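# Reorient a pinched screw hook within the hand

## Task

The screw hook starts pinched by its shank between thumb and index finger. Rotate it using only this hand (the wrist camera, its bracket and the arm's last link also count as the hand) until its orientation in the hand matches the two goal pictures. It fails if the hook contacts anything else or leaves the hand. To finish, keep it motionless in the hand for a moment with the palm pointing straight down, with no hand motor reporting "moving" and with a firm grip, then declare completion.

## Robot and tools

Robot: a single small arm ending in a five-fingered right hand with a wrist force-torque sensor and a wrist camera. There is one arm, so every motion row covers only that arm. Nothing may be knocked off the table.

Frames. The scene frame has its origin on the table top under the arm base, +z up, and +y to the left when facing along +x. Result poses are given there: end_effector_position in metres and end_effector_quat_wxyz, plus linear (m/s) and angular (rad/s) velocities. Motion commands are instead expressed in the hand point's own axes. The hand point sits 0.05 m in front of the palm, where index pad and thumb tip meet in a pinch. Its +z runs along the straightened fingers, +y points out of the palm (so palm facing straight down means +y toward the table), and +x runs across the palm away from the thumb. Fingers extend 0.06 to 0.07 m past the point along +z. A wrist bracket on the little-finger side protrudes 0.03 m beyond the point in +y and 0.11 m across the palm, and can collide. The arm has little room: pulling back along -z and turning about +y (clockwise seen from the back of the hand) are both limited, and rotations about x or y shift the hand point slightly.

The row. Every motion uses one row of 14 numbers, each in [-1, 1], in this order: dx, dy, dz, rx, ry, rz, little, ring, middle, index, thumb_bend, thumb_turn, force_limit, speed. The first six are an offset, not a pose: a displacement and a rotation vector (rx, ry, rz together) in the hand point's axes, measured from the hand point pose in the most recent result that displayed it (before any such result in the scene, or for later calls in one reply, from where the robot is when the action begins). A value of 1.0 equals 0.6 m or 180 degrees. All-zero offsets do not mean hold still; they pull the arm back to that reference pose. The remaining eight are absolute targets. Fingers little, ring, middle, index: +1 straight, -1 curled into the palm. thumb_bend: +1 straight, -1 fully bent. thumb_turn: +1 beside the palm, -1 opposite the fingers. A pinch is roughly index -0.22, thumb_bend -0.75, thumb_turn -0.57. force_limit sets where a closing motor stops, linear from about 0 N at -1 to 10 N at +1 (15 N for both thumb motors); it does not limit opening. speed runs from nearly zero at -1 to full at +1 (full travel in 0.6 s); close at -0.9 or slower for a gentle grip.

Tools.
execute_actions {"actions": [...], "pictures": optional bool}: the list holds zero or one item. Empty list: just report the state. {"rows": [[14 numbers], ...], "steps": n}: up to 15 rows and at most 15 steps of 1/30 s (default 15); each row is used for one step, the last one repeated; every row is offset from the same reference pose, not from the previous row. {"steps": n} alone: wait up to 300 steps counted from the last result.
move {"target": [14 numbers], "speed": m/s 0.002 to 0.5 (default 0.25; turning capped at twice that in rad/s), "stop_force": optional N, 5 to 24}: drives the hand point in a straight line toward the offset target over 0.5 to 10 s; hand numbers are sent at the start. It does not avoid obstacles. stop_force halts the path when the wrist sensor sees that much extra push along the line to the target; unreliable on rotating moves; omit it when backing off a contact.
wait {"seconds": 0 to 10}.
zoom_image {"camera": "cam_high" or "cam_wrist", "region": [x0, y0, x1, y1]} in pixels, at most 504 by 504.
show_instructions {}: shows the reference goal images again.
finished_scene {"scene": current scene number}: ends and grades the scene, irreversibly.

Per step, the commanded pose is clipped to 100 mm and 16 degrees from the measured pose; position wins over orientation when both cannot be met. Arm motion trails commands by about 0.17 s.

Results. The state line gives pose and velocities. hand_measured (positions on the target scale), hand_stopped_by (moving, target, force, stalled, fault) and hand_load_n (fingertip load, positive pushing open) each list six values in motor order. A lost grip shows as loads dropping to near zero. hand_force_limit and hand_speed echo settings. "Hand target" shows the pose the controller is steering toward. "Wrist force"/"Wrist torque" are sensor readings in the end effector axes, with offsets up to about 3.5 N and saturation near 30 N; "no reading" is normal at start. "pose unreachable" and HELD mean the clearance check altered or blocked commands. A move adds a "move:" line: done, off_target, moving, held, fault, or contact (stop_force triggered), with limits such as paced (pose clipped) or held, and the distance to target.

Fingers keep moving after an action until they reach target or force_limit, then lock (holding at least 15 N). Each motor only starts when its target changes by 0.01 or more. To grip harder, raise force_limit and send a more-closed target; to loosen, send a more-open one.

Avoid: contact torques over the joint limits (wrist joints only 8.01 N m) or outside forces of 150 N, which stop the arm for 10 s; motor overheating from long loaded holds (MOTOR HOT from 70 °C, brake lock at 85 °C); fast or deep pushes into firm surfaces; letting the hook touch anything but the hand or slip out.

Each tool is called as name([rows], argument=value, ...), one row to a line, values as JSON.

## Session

show_instructions()

execute_actions(actions=[])

Reference images for this scene: goal picture from the wrist camera place, goal picture looking into the palm, FIVE-FINGER HAND page 1.

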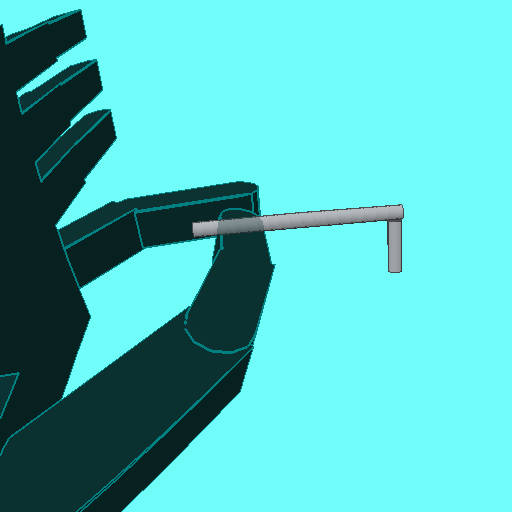

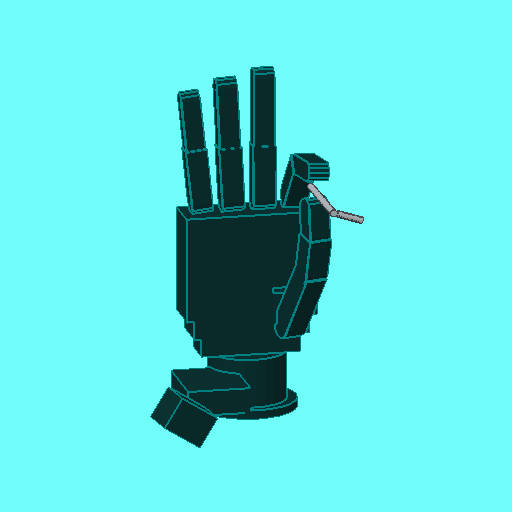

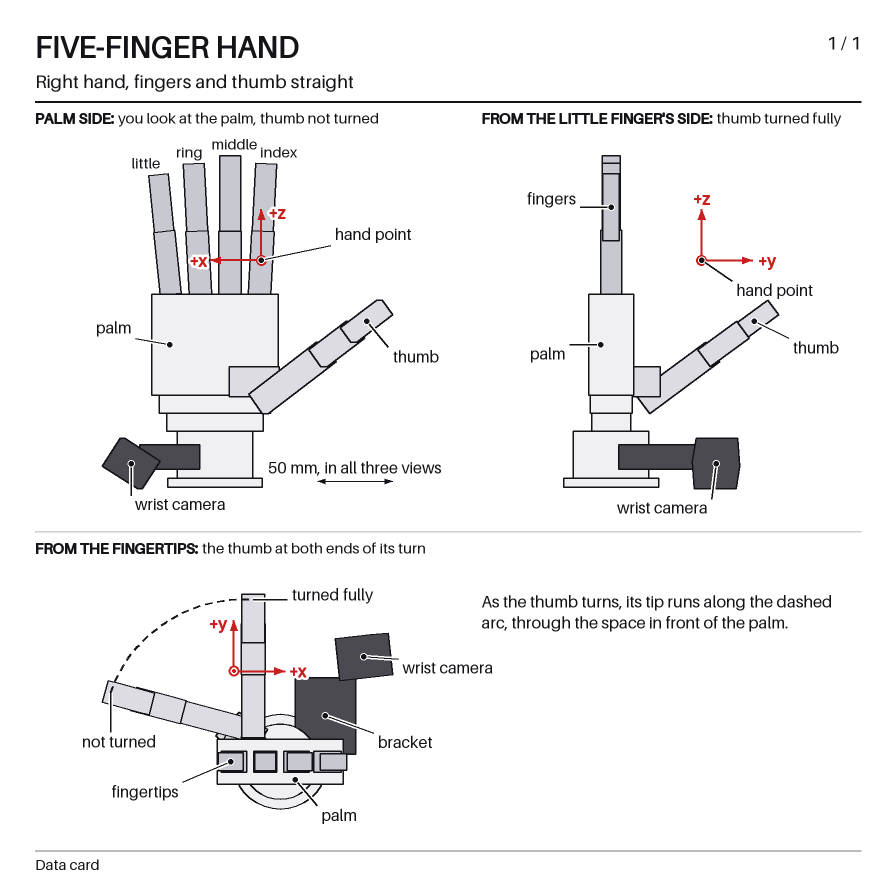

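Scene clock: 0.00 s of 4500.00 s.
end_effector_position=(+0.4611, -0.0254, +0.3058) hand_measured=(+1.000, +1.000, +1.000, -0.158, -0.750, -0.550) hand_load_n=(+0.0, +0.0, +0.0, +5.0, +0.5, +0.0) hand_stopped_by=(target, target, target, target, target, target) hand_force_limit=0.00 hand_speed=-0.80 end_effector_quat_wxyz=(+0.411, -0.413, +0.565, -0.584) end_effector_velocity=(-0.000, +0.000, +0.000) end_effector_angular_velocity=(-0.000, -0.001, +0.000)
Joint positions: [-0.48  -1.424  2.248 -3.984 -1.369 -0.008]
Joint velocities: [ 0.    -0.001 -0.     0.     0.     0.   ]
Motor temperatures (°C, as the motors report them): [32 31 27 39 36 30]
Wrist force (N, on the end effector, along its own x y z axes, offset not removed): no reading
Wrist torque (N m, same axes, about the end effector's origin, offset not removed): no reading
Hand target: +0.461, -0.025, +0.306; +0.411, -0.413, +0.565, -0.584

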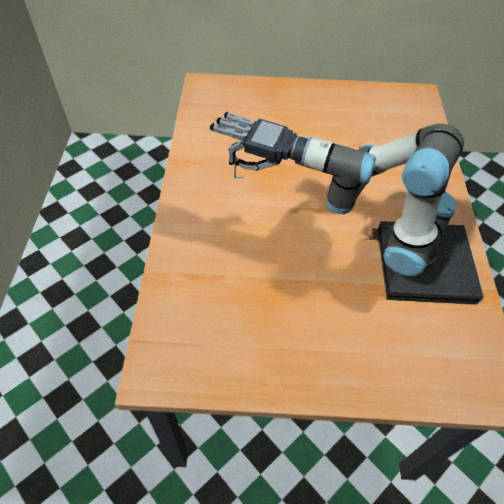

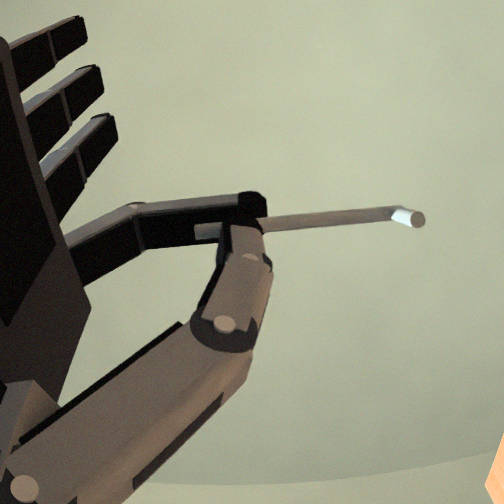

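For scene 2 the bent end has to point straight down in the wrist view. That again means a roll of roughly 90–100° in the same direction as before, so I'll use the same thumb-turn steps.

execute_actions([
  {"rows": [[0,0,0,0,0,0, 1,1,1, -0.30, -0.75, -0.49, 0.0, -0.8]], "steps": 15},
])

Scene clock: 15.30 s of 4500.00 s.
end_effector_position=(+0.4611, -0.0254, +0.3058) hand_measured=(+1.000, +1.000, +1.000, -0.166, -0.748, -0.490) hand_load_n=(+0.0, +0.0, +0.0, +7.5, +2.0, -0.5) hand_stopped_by=(target, target, target, force, target, target) hand_force_limit=0.00 hand_speed=-0.80 end_effector_quat_wxyz=(+0.411, -0.413, +0.565, -0.584) end_effector_velocity=(+0.000, +0.000, -0.000) end_effector_angular_velocity=(+0.000, +0.000, +0.001)
Joint positions: [-0.48  -1.424  2.248 -3.984 -1.369 -0.008]
Joint velocities: [ 0.001  0.    -0.     0.    -0.     0.   ]
Motor temperatures (°C, as the motors report them): [32 31 27 39 36 30]
Wrist force (N, on the end effector, along its own x y z axes, offset not removed): [0.5 1.3 1.9]
Wrist torque (N m, same axes, about the end effector's origin, offset not removed): [0.03 -0.07 0.04]
Hand target: +0.461, -0.025, +0.306; +0.411, -0.413, +0.565, -0.584
Off the commanded pose: 0.000 m, 0 deg.
Steps of this call (steps 1 to 90: nothing new was sent; then 11.80 s passed at rest; steps 91 to 105: all 15 steps of this action). Readings (end_effector_position | what the end effector reports):
91: (+0.4611, -0.0254, +0.3058) | hand_measured=(+1.000, +1.000, +1.000, -0.158, -0.750, -0.550) hand_load_n=(+0.0, +0.0, +0.0, +5.0, +0.5, +0.0) hand_stopped_by=(target, target, target, moving, target, moving) hand_force_limit=0.00 hand_speed=-0.80
92: (+0.4611, -0.0254, +0.3058) | hand_measured=(+1.000, +1.000, +1.000, -0.158, -0.750, -0.550) hand_load_n=(+0.0, +0.0, +0.0, +5.0, +0.5, +0.0) hand_stopped_by=(target, target, target, moving, target, moving) hand_force_limit=0.00 hand_speed=-0.80
94: (+0.4611, -0.0254, +0.3058) | hand_measured=(+1.000, +1.000, +1.000, -0.168, -0.750, -0.542) hand_load_n=(+0.0, +0.0, +0.0, +8.0, +1.0, +0.0) hand_stopped_by=(target, target, target, force, target, moving) hand_force_limit=0.00 hand_speed=-0.80
98: (+0.4611, -0.0254, +0.3058) | hand_measured=(+1.000, +1.000, +1.000, -0.166, -0.750, -0.504) hand_load_n=(+0.0, +0.0, +0.0, +7.5, +1.5, +0.0) hand_stopped_by=(target, target, target, force, target, moving) hand_force_limit=0.00 hand_speed=-0.80
105: the state above

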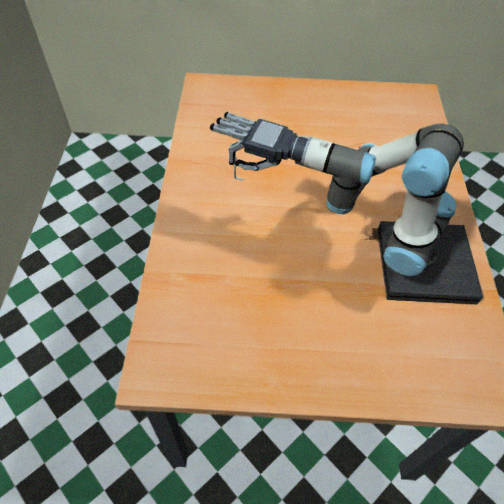

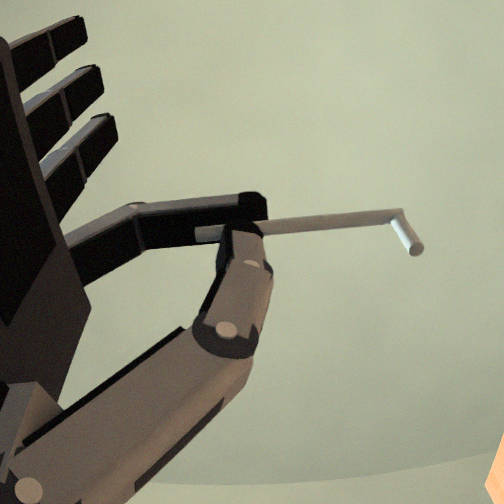

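execute_actions([
  {"rows": [[0,0,0,0,0,0, 1,1,1, -0.30, -0.75, -0.43, 0.0, -0.8]], "steps": 15},
])

Scene clock: 20.00 s of 4500.00 s.
end_effector_position=(+0.4611, -0.0254, +0.3058) hand_measured=(+1.000, +1.000, +1.000, -0.166, -0.748, -0.430) hand_load_n=(+0.0, +0.0, +0.0, +7.5, +3.0, -0.5) hand_stopped_by=(target, target, target, force, target, target) hand_force_limit=0.00 hand_speed=-0.80 end_effector_quat_wxyz=(+0.411, -0.413, +0.565, -0.584) end_effector_velocity=(+0.000, +0.000, +0.000) end_effector_angular_velocity=(-0.001, -0.001, +0.001)
Joint positions: [-0.48  -1.424  2.248 -3.984 -1.369 -0.008]
Joint velocities: [ 0.001 -0.    -0.001 -0.    -0.    -0.   ]
Motor temperatures (°C, as the motors report them): [32 31 27 39 36 30]
Wrist force (N, on the end effector, along its own x y z axes, offset not removed): [1.1 0.0 3.5]
Wrist torque (N m, same axes, about the end effector's origin, offset not removed): [-0.30 -0.24 0.14]
Hand target: +0.461, -0.025, +0.306; +0.411, -0.413, +0.565, -0.584
Off the commanded pose: 0.000 m, 0 deg.
Steps of this call (steps 1 to 90: nothing new was sent; then 1.20 s passed at rest; steps 91 to 105: all 15 steps of this action). Readings (end_effector_position | what the end effector reports):
91: (+0.4611, -0.0254, +0.3058) | hand_measured=(+1.000, +1.000, +1.000, -0.166, -0.748, -0.490) hand_load_n=(+0.0, +0.0, +0.0, +7.5, +2.0, -0.5) hand_stopped_by=(target, target, target, force, target, moving) hand_force_limit=0.00 hand_speed=-0.80
92: (+0.4611, -0.0254, +0.3058) | hand_measured=(+1.000, +1.000, +1.000, -0.166, -0.748, -0.490) hand_load_n=(+0.0, +0.0, +0.0, +7.5, +2.0, -0.5) hand_stopped_by=(target, target, target, force, target, moving) hand_force_limit=0.00 hand_speed=-0.80
94: (+0.4611, -0.0254, +0.3058) | hand_measured=(+1.000, +1.000, +1.000, -0.166, -0.748, -0.482) hand_load_n=(+0.0, +0.0, +0.0, +7.5, +2.0, -0.5) hand_stopped_by=(target, target, target, force, target, moving) hand_force_limit=0.00 hand_speed=-0.80
98: (+0.4611, -0.0254, +0.3058) | hand_measured=(+1.000, +1.000, +1.000, -0.166, -0.748, -0.444) hand_load_n=(+0.0, +0.0, +0.0, +7.5, +2.5, -0.5) hand_stopped_by=(target, target, target, force, target, moving) hand_force_limit=0.00 hand_speed=-0.80
105: the state above

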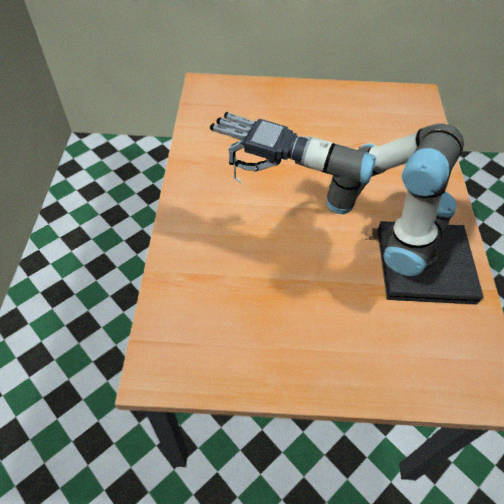

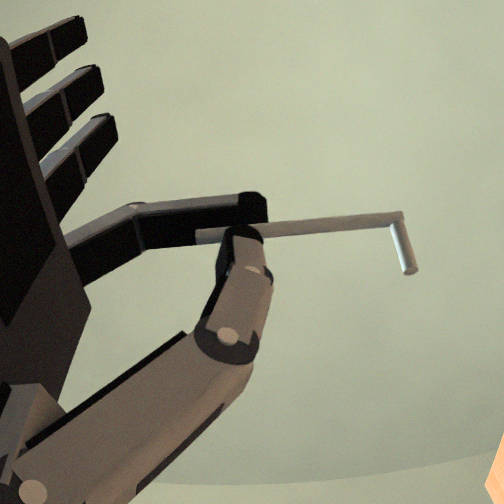

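execute_actions([
  {"rows": [[0,0,0,0,0,0, 1,1,1, -0.30, -0.75, -0.39, 0.0, -0.8]], "steps": 15},
])

Scene clock: 24.80 s of 4500.00 s.
end_effector_position=(+0.4611, -0.0254, +0.3058) hand_measured=(+1.000, +1.000, +1.000, -0.166, -0.748, -0.390) hand_load_n=(+0.0, +0.0, +0.0, +8.0, +3.5, -0.5) hand_stopped_by=(target, target, target, force, target, target) hand_force_limit=0.00 hand_speed=-0.80 end_effector_quat_wxyz=(+0.411, -0.413, +0.565, -0.584) end_effector_velocity=(-0.000, +0.000, +0.000) end_effector_angular_velocity=(+0.000, -0.001, +0.000)
Joint positions: [-0.48  -1.424  2.248 -3.984 -1.369 -0.008]
Joint velocities: [ 0.    -0.001  0.    -0.     0.     0.001]
Motor temperatures (°C, as the motors report them): [32 31 27 39 36 30]
Wrist force (N, on the end effector, along its own x y z axes, offset not removed): [1.4 0.4 2.2]
Wrist torque (N m, same axes, about the end effector's origin, offset not removed): [-0.10 -0.17 0.07]
Hand target: +0.461, -0.025, +0.306; +0.411, -0.413, +0.565, -0.584
Off the commanded pose: 0.000 m, 0 deg.
Steps of this call (steps 1 to 90: nothing new was sent; then 1.30 s passed at rest; steps 91 to 105: all 15 steps of this action). Readings (end_effector_position | what the end effector reports):
91: (+0.4611, -0.0254, +0.3058) | hand_measured=(+1.000, +1.000, +1.000, -0.166, -0.748, -0.430) hand_load_n=(+0.0, +0.0, +0.0, +7.5, +3.0, -0.5) hand_stopped_by=(target, target, target, force, target, moving) hand_force_limit=0.00 hand_speed=-0.80
92: (+0.4611, -0.0254, +0.3058) | hand_measured=(+1.000, +1.000, +1.000, -0.166, -0.748, -0.430) hand_load_n=(+0.0, +0.0, +0.0, +7.5, +3.0, -0.5) hand_stopped_by=(target, target, target, force, target, moving) hand_force_limit=0.00 hand_speed=-0.80
94: (+0.4611, -0.0254, +0.3058) | hand_measured=(+1.000, +1.000, +1.000, -0.166, -0.748, -0.422) hand_load_n=(+0.0, +0.0, +0.0, +7.5, +3.0, -0.5) hand_stopped_by=(target, target, target, force, target, moving) hand_force_limit=0.00 hand_speed=-0.80
98: (+0.4611, -0.0254, +0.3058) | hand_measured=(+1.000, +1.000, +1.000, -0.166, -0.748, -0.390) hand_load_n=(+0.0, +0.0, +0.0, +8.0, +3.5, -0.5) hand_stopped_by=(target, target, target, force, target, moving) hand_force_limit=0.00 hand_speed=-0.80
105: the state above

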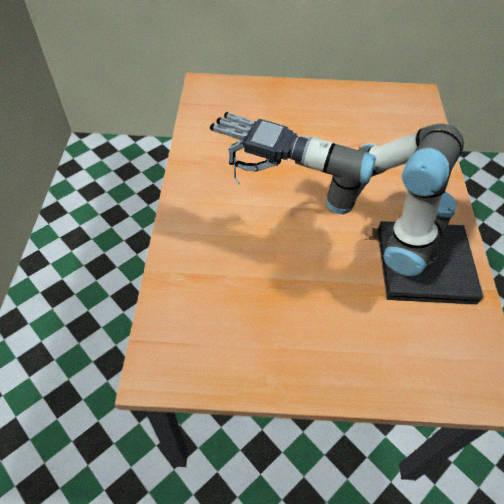

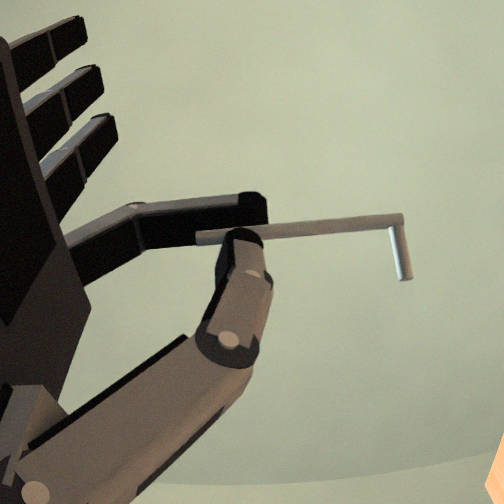

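zoom_image(camera="cam_wrist", region=[170, 150, 470, 330])

Region (170, 150, 470, 330) of cam_wrist's 504x504 image, scaled by 1.680, with more detail than that image has; it fills the top 302 rows of this view, and the rest is white.

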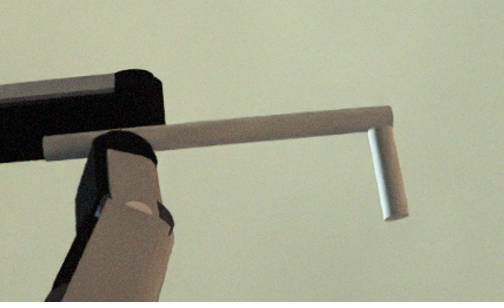

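execute_actions([
  {"rows": [[0,0,0,0,0,0, 1,1,1, -0.30, -0.75, -0.36, 0.0, -0.8]], "steps": 15},
])

Scene clock: 38.20 s of 4500.00 s.
end_effector_position=(+0.4611, -0.0254, +0.3058) hand_measured=(+1.000, +1.000, +1.000, -0.166, -0.748, -0.360) hand_load_n=(+0.0, +0.0, +0.0, +8.0, +4.0, -0.5) hand_stopped_by=(target, target, target, force, target, target) hand_force_limit=0.00 hand_speed=-0.80 end_effector_quat_wxyz=(+0.411, -0.413, +0.565, -0.584) end_effector_velocity=(+0.000, +0.000, -0.001) end_effector_angular_velocity=(+0.001, +0.001, +0.001)
Joint positions: [-0.48  -1.424  2.248 -3.984 -1.369 -0.008]
Joint velocities: [0.001 0.001 0.    0.    0.    0.   ]
Motor temperatures (°C, as the motors report them): [32 31 27 39 36 30]
Wrist force (N, on the end effector, along its own x y z axes, offset not removed): [1.1 0.9 1.3]
Wrist torque (N m, same axes, about the end effector's origin, offset not removed): [-0.01 -0.17 0.13]
Hand target: +0.461, -0.025, +0.306; +0.411, -0.413, +0.565, -0.584
Off the commanded pose: 0.000 m, 0 deg.
Steps of this call (steps 1 to 90: nothing new was sent; then 9.90 s passed at rest; steps 91 to 105: all 15 steps of this action). Readings (end_effector_position | what the end effector reports):
91: (+0.4611, -0.0254, +0.3058) | hand_measured=(+1.000, +1.000, +1.000, -0.166, -0.748, -0.390) hand_load_n=(+0.0, +0.0, +0.0, +8.0, +3.5, -0.5) hand_stopped_by=(target, target, target, force, target, moving) hand_force_limit=0.00 hand_speed=-0.80
92: (+0.4611, -0.0254, +0.3058) | hand_measured=(+1.000, +1.000, +1.000, -0.166, -0.748, -0.390) hand_load_n=(+0.0, +0.0, +0.0, +8.0, +3.5, -0.5) hand_stopped_by=(target, target, target, force, target, moving) hand_force_limit=0.00 hand_speed=-0.80
94: (+0.4611, -0.0254, +0.3058) | hand_measured=(+1.000, +1.000, +1.000, -0.166, -0.748, -0.382) hand_load_n=(+0.0, +0.0, +0.0, +8.0, +4.0, -0.5) hand_stopped_by=(target, target, target, force, target, moving) hand_force_limit=0.00 hand_speed=-0.80
98: (+0.4611, -0.0254, +0.3058) | hand_measured=(+1.000, +1.000, +1.000, -0.166, -0.748, -0.360) hand_load_n=(+0.0, +0.0, +0.0, +8.0, +4.0, -0.5) hand_stopped_by=(target, target, target, force, target, moving) hand_force_limit=0.00 hand_speed=-0.80
105: the state above

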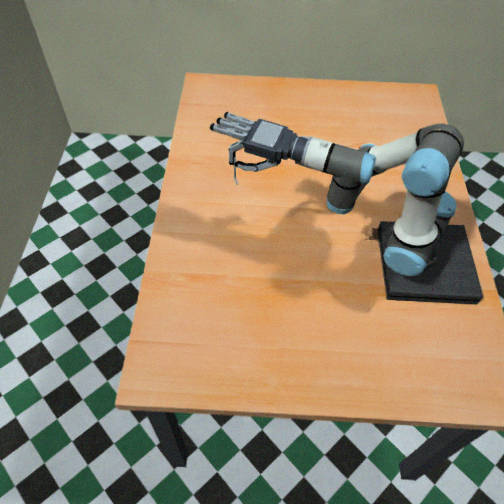

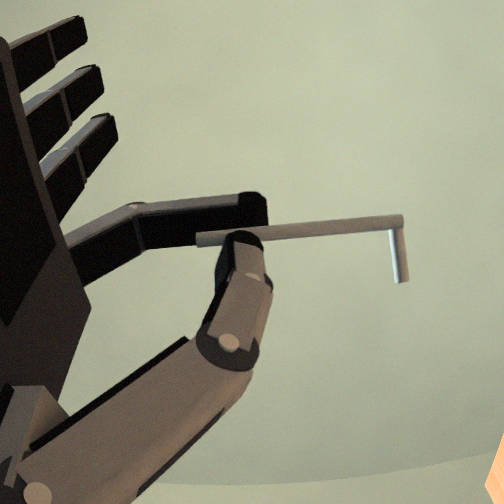

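zoom_image(camera="cam_wrist", region=[170, 150, 470, 330])

Region (170, 150, 470, 330) of cam_wrist's 504x504 image, scaled by 1.680, with more detail than that image has; it fills the top 302 rows of this view, and the rest is white.

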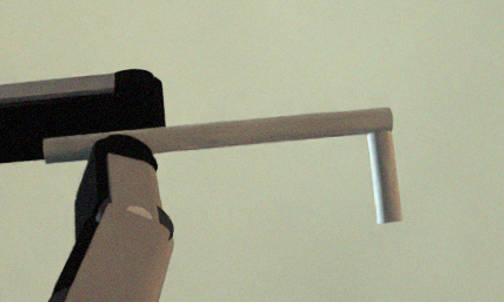

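By my estimate the goal is about 15–20° further: the bent end should be vertical in the image and look slightly shorter. I'll open the thumb a little more.

execute_actions([
  {"rows": [[0,0,0,0,0,0, 1,1,1, -0.30, -0.75, -0.33, 0.0, -0.8]], "steps": 15},
])

Scene clock: 68.73 s of 4500.00 s.
end_effector_position=(+0.4611, -0.0254, +0.3058) hand_measured=(+1.000, +1.000, +1.000, -0.166, -0.748, -0.330) hand_load_n=(+0.0, +0.0, +0.0, +8.0, +4.5, -0.5) hand_stopped_by=(target, target, target, force, target, target) hand_force_limit=0.00 hand_speed=-0.80 end_effector_quat_wxyz=(+0.411, -0.413, +0.565, -0.584) end_effector_velocity=(-0.000, +0.001, +0.001) end_effector_angular_velocity=(-0.002, -0.002, +0.001)
Joint positions: [-0.48  -1.424  2.248 -3.984 -1.369 -0.008]
Joint velocities: [ 0.001 -0.002 -0.    -0.001 -0.    -0.   ]
Motor temperatures (°C, as the motors report them): [32 31 27 39 36 30]
Wrist force (N, on the end effector, along its own x y z axes, offset not removed): [-0.1 0.2 2.3]
Wrist torque (N m, same axes, about the end effector's origin, offset not removed): [-0.18 0.01 -0.01]
Hand target: +0.461, -0.025, +0.306; +0.411, -0.413, +0.565, -0.584
Off the commanded pose: 0.000 m, 0 deg.
Steps of this call (steps 1 to 90: nothing new was sent; then 27.03 s passed at rest; steps 91 to 105: all 15 steps of this action). Readings (end_effector_position | what the end effector reports):
91: (+0.4611, -0.0254, +0.3058) | hand_measured=(+1.000, +1.000, +1.000, -0.166, -0.748, -0.360) hand_load_n=(+0.0, +0.0, +0.0, +8.0, +4.0, -0.5) hand_stopped_by=(target, target, target, force, target, moving) hand_force_limit=0.00 hand_speed=-0.80
92: (+0.4611, -0.0254, +0.3058) | hand_measured=(+1.000, +1.000, +1.000, -0.166, -0.748, -0.360) hand_load_n=(+0.0, +0.0, +0.0, +8.0, +4.0, -0.5) hand_stopped_by=(target, target, target, force, target, moving) hand_force_limit=0.00 hand_speed=-0.80
94: (+0.4611, -0.0254, +0.3058) | hand_measured=(+1.000, +1.000, +1.000, -0.166, -0.748, -0.352) hand_load_n=(+0.0, +0.0, +0.0, +8.0, +4.0, -0.5) hand_stopped_by=(target, target, target, force, target, moving) hand_force_limit=0.00 hand_speed=-0.80
98: (+0.4611, -0.0254, +0.3058) | hand_measured=(+1.000, +1.000, +1.000, -0.166, -0.748, -0.330) hand_load_n=(+0.0, +0.0, +0.0, +8.0, +4.5, -0.5) hand_stopped_by=(target, target, target, force, target, moving) hand_force_limit=0.00 hand_speed=-0.80
105: the state above

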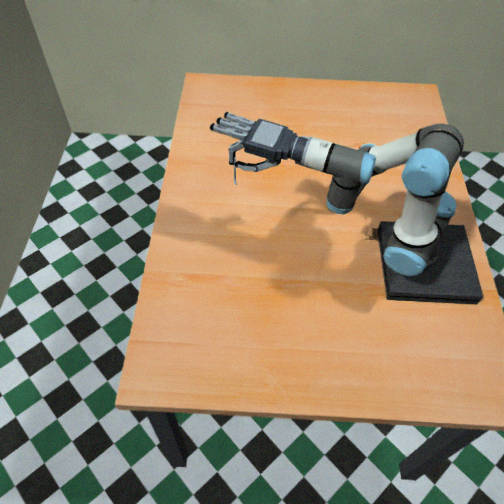

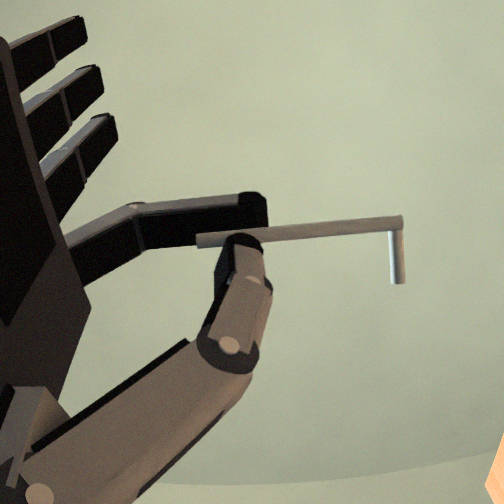

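zoom_image(camera="cam_wrist", region=[170, 150, 470, 330])

Region (170, 150, 470, 330) of cam_wrist's 504x504 image, scaled by 1.680, with more detail than that image has; it fills the top 302 rows of this view, and the rest is white.

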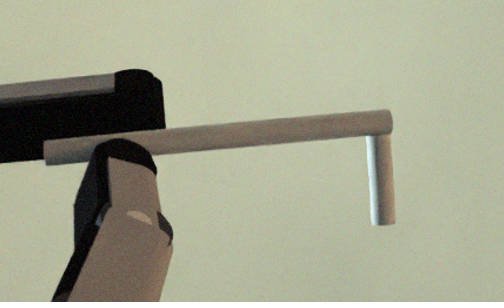

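execute_actions([
  {"rows": [[0,0,0,0,0,0, 1,1,1, -0.30, -0.75, -0.31, 0.0, -0.8]], "steps": 15},
])

zoom_image(camera="cam_wrist", region=[170, 150, 470, 330])

Scene clock: 78.67 s of 4500.00 s.
end_effector_position=(+0.4611, -0.0254, +0.3058) hand_measured=(+1.000, +1.000, +1.000, -0.166, -0.748, -0.310) hand_load_n=(+0.0, +0.0, +0.0, +8.0, +4.5, -0.5) hand_stopped_by=(target, target, target, force, target, target) hand_force_limit=0.00 hand_speed=-0.80 end_effector_quat_wxyz=(+0.411, -0.413, +0.565, -0.584) end_effector_velocity=(-0.000, -0.000, -0.000) end_effector_angular_velocity=(+0.000, +0.000, -0.001)
Joint positions: [-0.48  -1.424  2.248 -3.984 -1.369 -0.008]
Joint velocities: [-0.001  0.     0.     0.    -0.    -0.   ]
Motor temperatures (°C, as the motors report them): [32 31 27 39 36 30]
Wrist force (N, on the end effector, along its own x y z axes, offset not removed): [2.0 2.3 2.7]
Wrist torque (N m, same axes, about the end effector's origin, offset not removed): [0.15 -0.31 0.17]
Hand target: +0.461, -0.025, +0.306; +0.411, -0.413, +0.565, -0.584
Off the commanded pose: 0.000 m, 0 deg.
Steps of this call (steps 1 to 90: nothing new was sent; then 6.43 s passed at rest; steps 91 to 105: all 15 steps of this action). Readings (end_effector_position | what the end effector reports):
91: (+0.4611, -0.0254, +0.3058) | hand_measured=(+1.000, +1.000, +1.000, -0.166, -0.748, -0.330) hand_load_n=(+0.0, +0.0, +0.0, +8.0, +4.5, -0.5) hand_stopped_by=(target, target, target, force, target, moving) hand_force_limit=0.00 hand_speed=-0.80
92: (+0.4611, -0.0254, +0.3058) | hand_measured=(+1.000, +1.000, +1.000, -0.166, -0.748, -0.330) hand_load_n=(+0.0, +0.0, +0.0, +8.0, +4.5, -0.5) hand_stopped_by=(target, target, target, force, target, moving) hand_force_limit=0.00 hand_speed=-0.80
94: (+0.4611, -0.0254, +0.3058) | hand_measured=(+1.000, +1.000, +1.000, -0.166, -0.748, -0.322) hand_load_n=(+0.0, +0.0, +0.0, +8.0, +4.5, -0.5) hand_stopped_by=(target, target, target, force, target, moving) hand_force_limit=0.00 hand_speed=-0.80
98: (+0.4611, -0.0254, +0.3058) | hand_measured=(+1.000, +1.000, +1.000, -0.166, -0.748, -0.310) hand_load_n=(+0.0, +0.0, +0.0, +8.0, +4.5, -1.0) hand_stopped_by=(target, target, target, force, target, moving) hand_force_limit=0.00 hand_speed=-0.80
105: the state above

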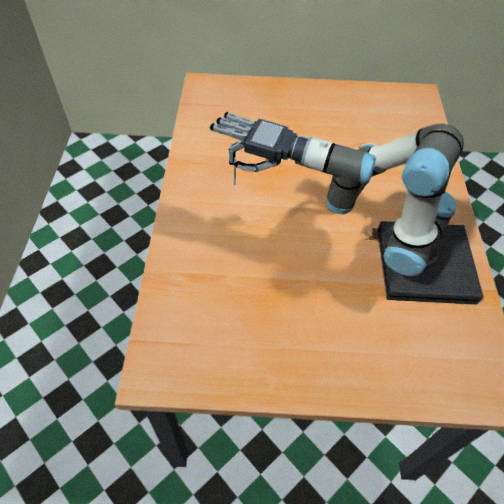

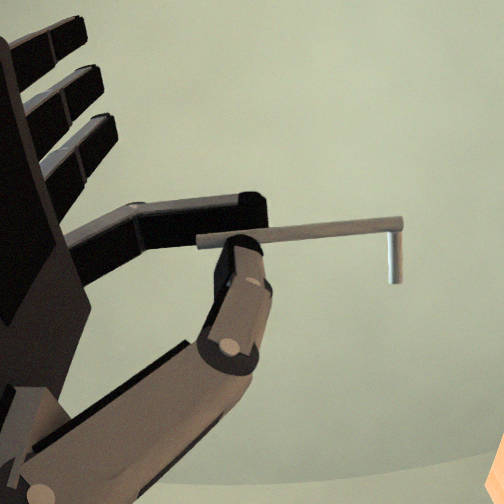

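Region (170, 150, 470, 330) of cam_wrist's 504x504 image, scaled by 1.680, with more detail than that image has; it fills the top 302 rows of this view, and the rest is white.

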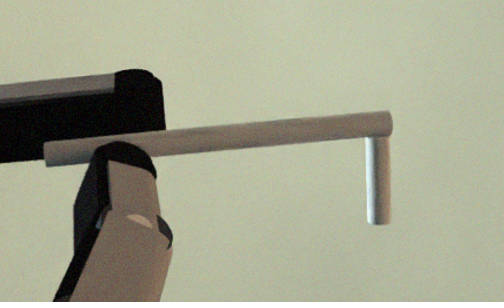

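The bent end is now vertical in the wrist view and the same apparent length as in the goal picture. I'll hold still briefly to confirm the grip.

wait(seconds=1.5)

Scene clock: 85.33 s of 4500.00 s.
end_effector_position=(+0.4611, -0.0254, +0.3058) hand_measured=(+1.000, +1.000, +1.000, -0.166, -0.748, -0.310) hand_load_n=(+0.0, +0.0, +0.0, +8.0, +4.5, -0.5) hand_stopped_by=(target, target, target, force, target, target) hand_force_limit=0.00 hand_speed=-0.80 end_effector_quat_wxyz=(+0.411, -0.413, +0.565, -0.584) end_effector_velocity=(-0.000, +0.000, -0.000) end_effector_angular_velocity=(+0.000, +0.000, +0.000)
Joint positions: [-0.48  -1.424  2.248 -3.984 -1.369 -0.008]
Joint velocities: [ 0.    -0.001  0.001  0.    -0.    -0.   ]
Motor temperatures (°C, as the motors report them): [32 31 27 39 36 30]
Wrist force (N, on the end effector, along its own x y z axes, offset not removed): [2.0 -0.1 1.1]
Wrist torque (N m, same axes, about the end effector's origin, offset not removed): [-0.13 -0.24 0.13]
Hand target: +0.461, -0.025, +0.306; +0.411, -0.413, +0.565, -0.584
Off the commanded pose: 0.000 m, 0 deg.
Steps of this call (steps 1 to 90: nothing new was sent; then 3.67 s passed at rest). Readings (end_effector_position | what the end effector reports):
1: (+0.4611, -0.0254, +0.3058) | hand_measured=(+1.000, +1.000, +1.000, -0.166, -0.748, -0.310) hand_load_n=(+0.0, +0.0, +0.0, +8.0, +4.5, -0.5) hand_stopped_by=(target, target, target, force, target, target) hand_force_limit=0.00 hand_speed=-0.80
2: (+0.4611, -0.0254, +0.3058) | hand_measured=(+1.000, +1.000, +1.000, -0.166, -0.748, -0.310) hand_load_n=(+0.0, +0.0, +0.0, +8.0, +4.5, -0.5) hand_stopped_by=(target, target, target, force, target, target) hand_force_limit=0.00 hand_speed=-0.80
4: (+0.4611, -0.0254, +0.3058) | hand_measured=(+1.000, +1.000, +1.000, -0.166, -0.748, -0.310) hand_load_n=(+0.0, +0.0, +0.0, +8.0, +4.5, -0.5) hand_stopped_by=(target, target, target, force, target, target) hand_force_limit=0.00 hand_speed=-0.80
8: (+0.4611, -0.0254, +0.3058) | hand_measured=(+1.000, +1.000, +1.000, -0.166, -0.748, -0.310) hand_load_n=(+0.0, +0.0, +0.0, +8.0, +4.5, -0.5) hand_stopped_by=(target, target, target, force, target, target) hand_force_limit=0.00 hand_speed=-0.80
90: the state above

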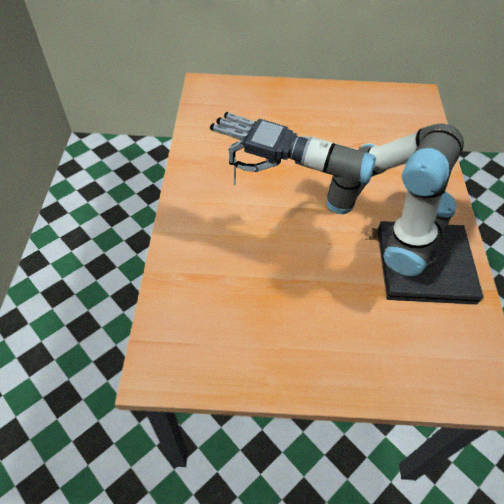

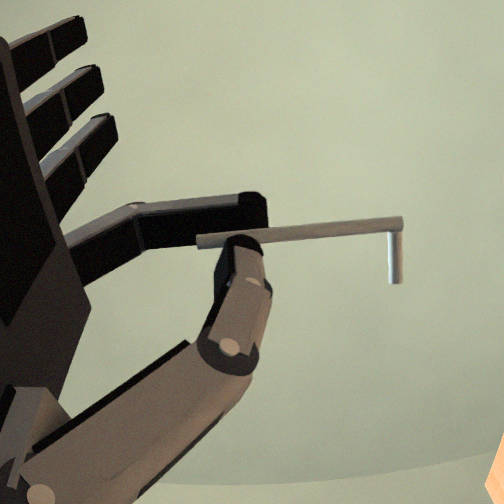

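The hook is stable and matches the goal pictures. The index holds 8 N and the thumb 4.5 N, the palm faces down and no motor is moving. Scene 2 is done.

finished_scene(scene=2)

The scene is finished: the task was done.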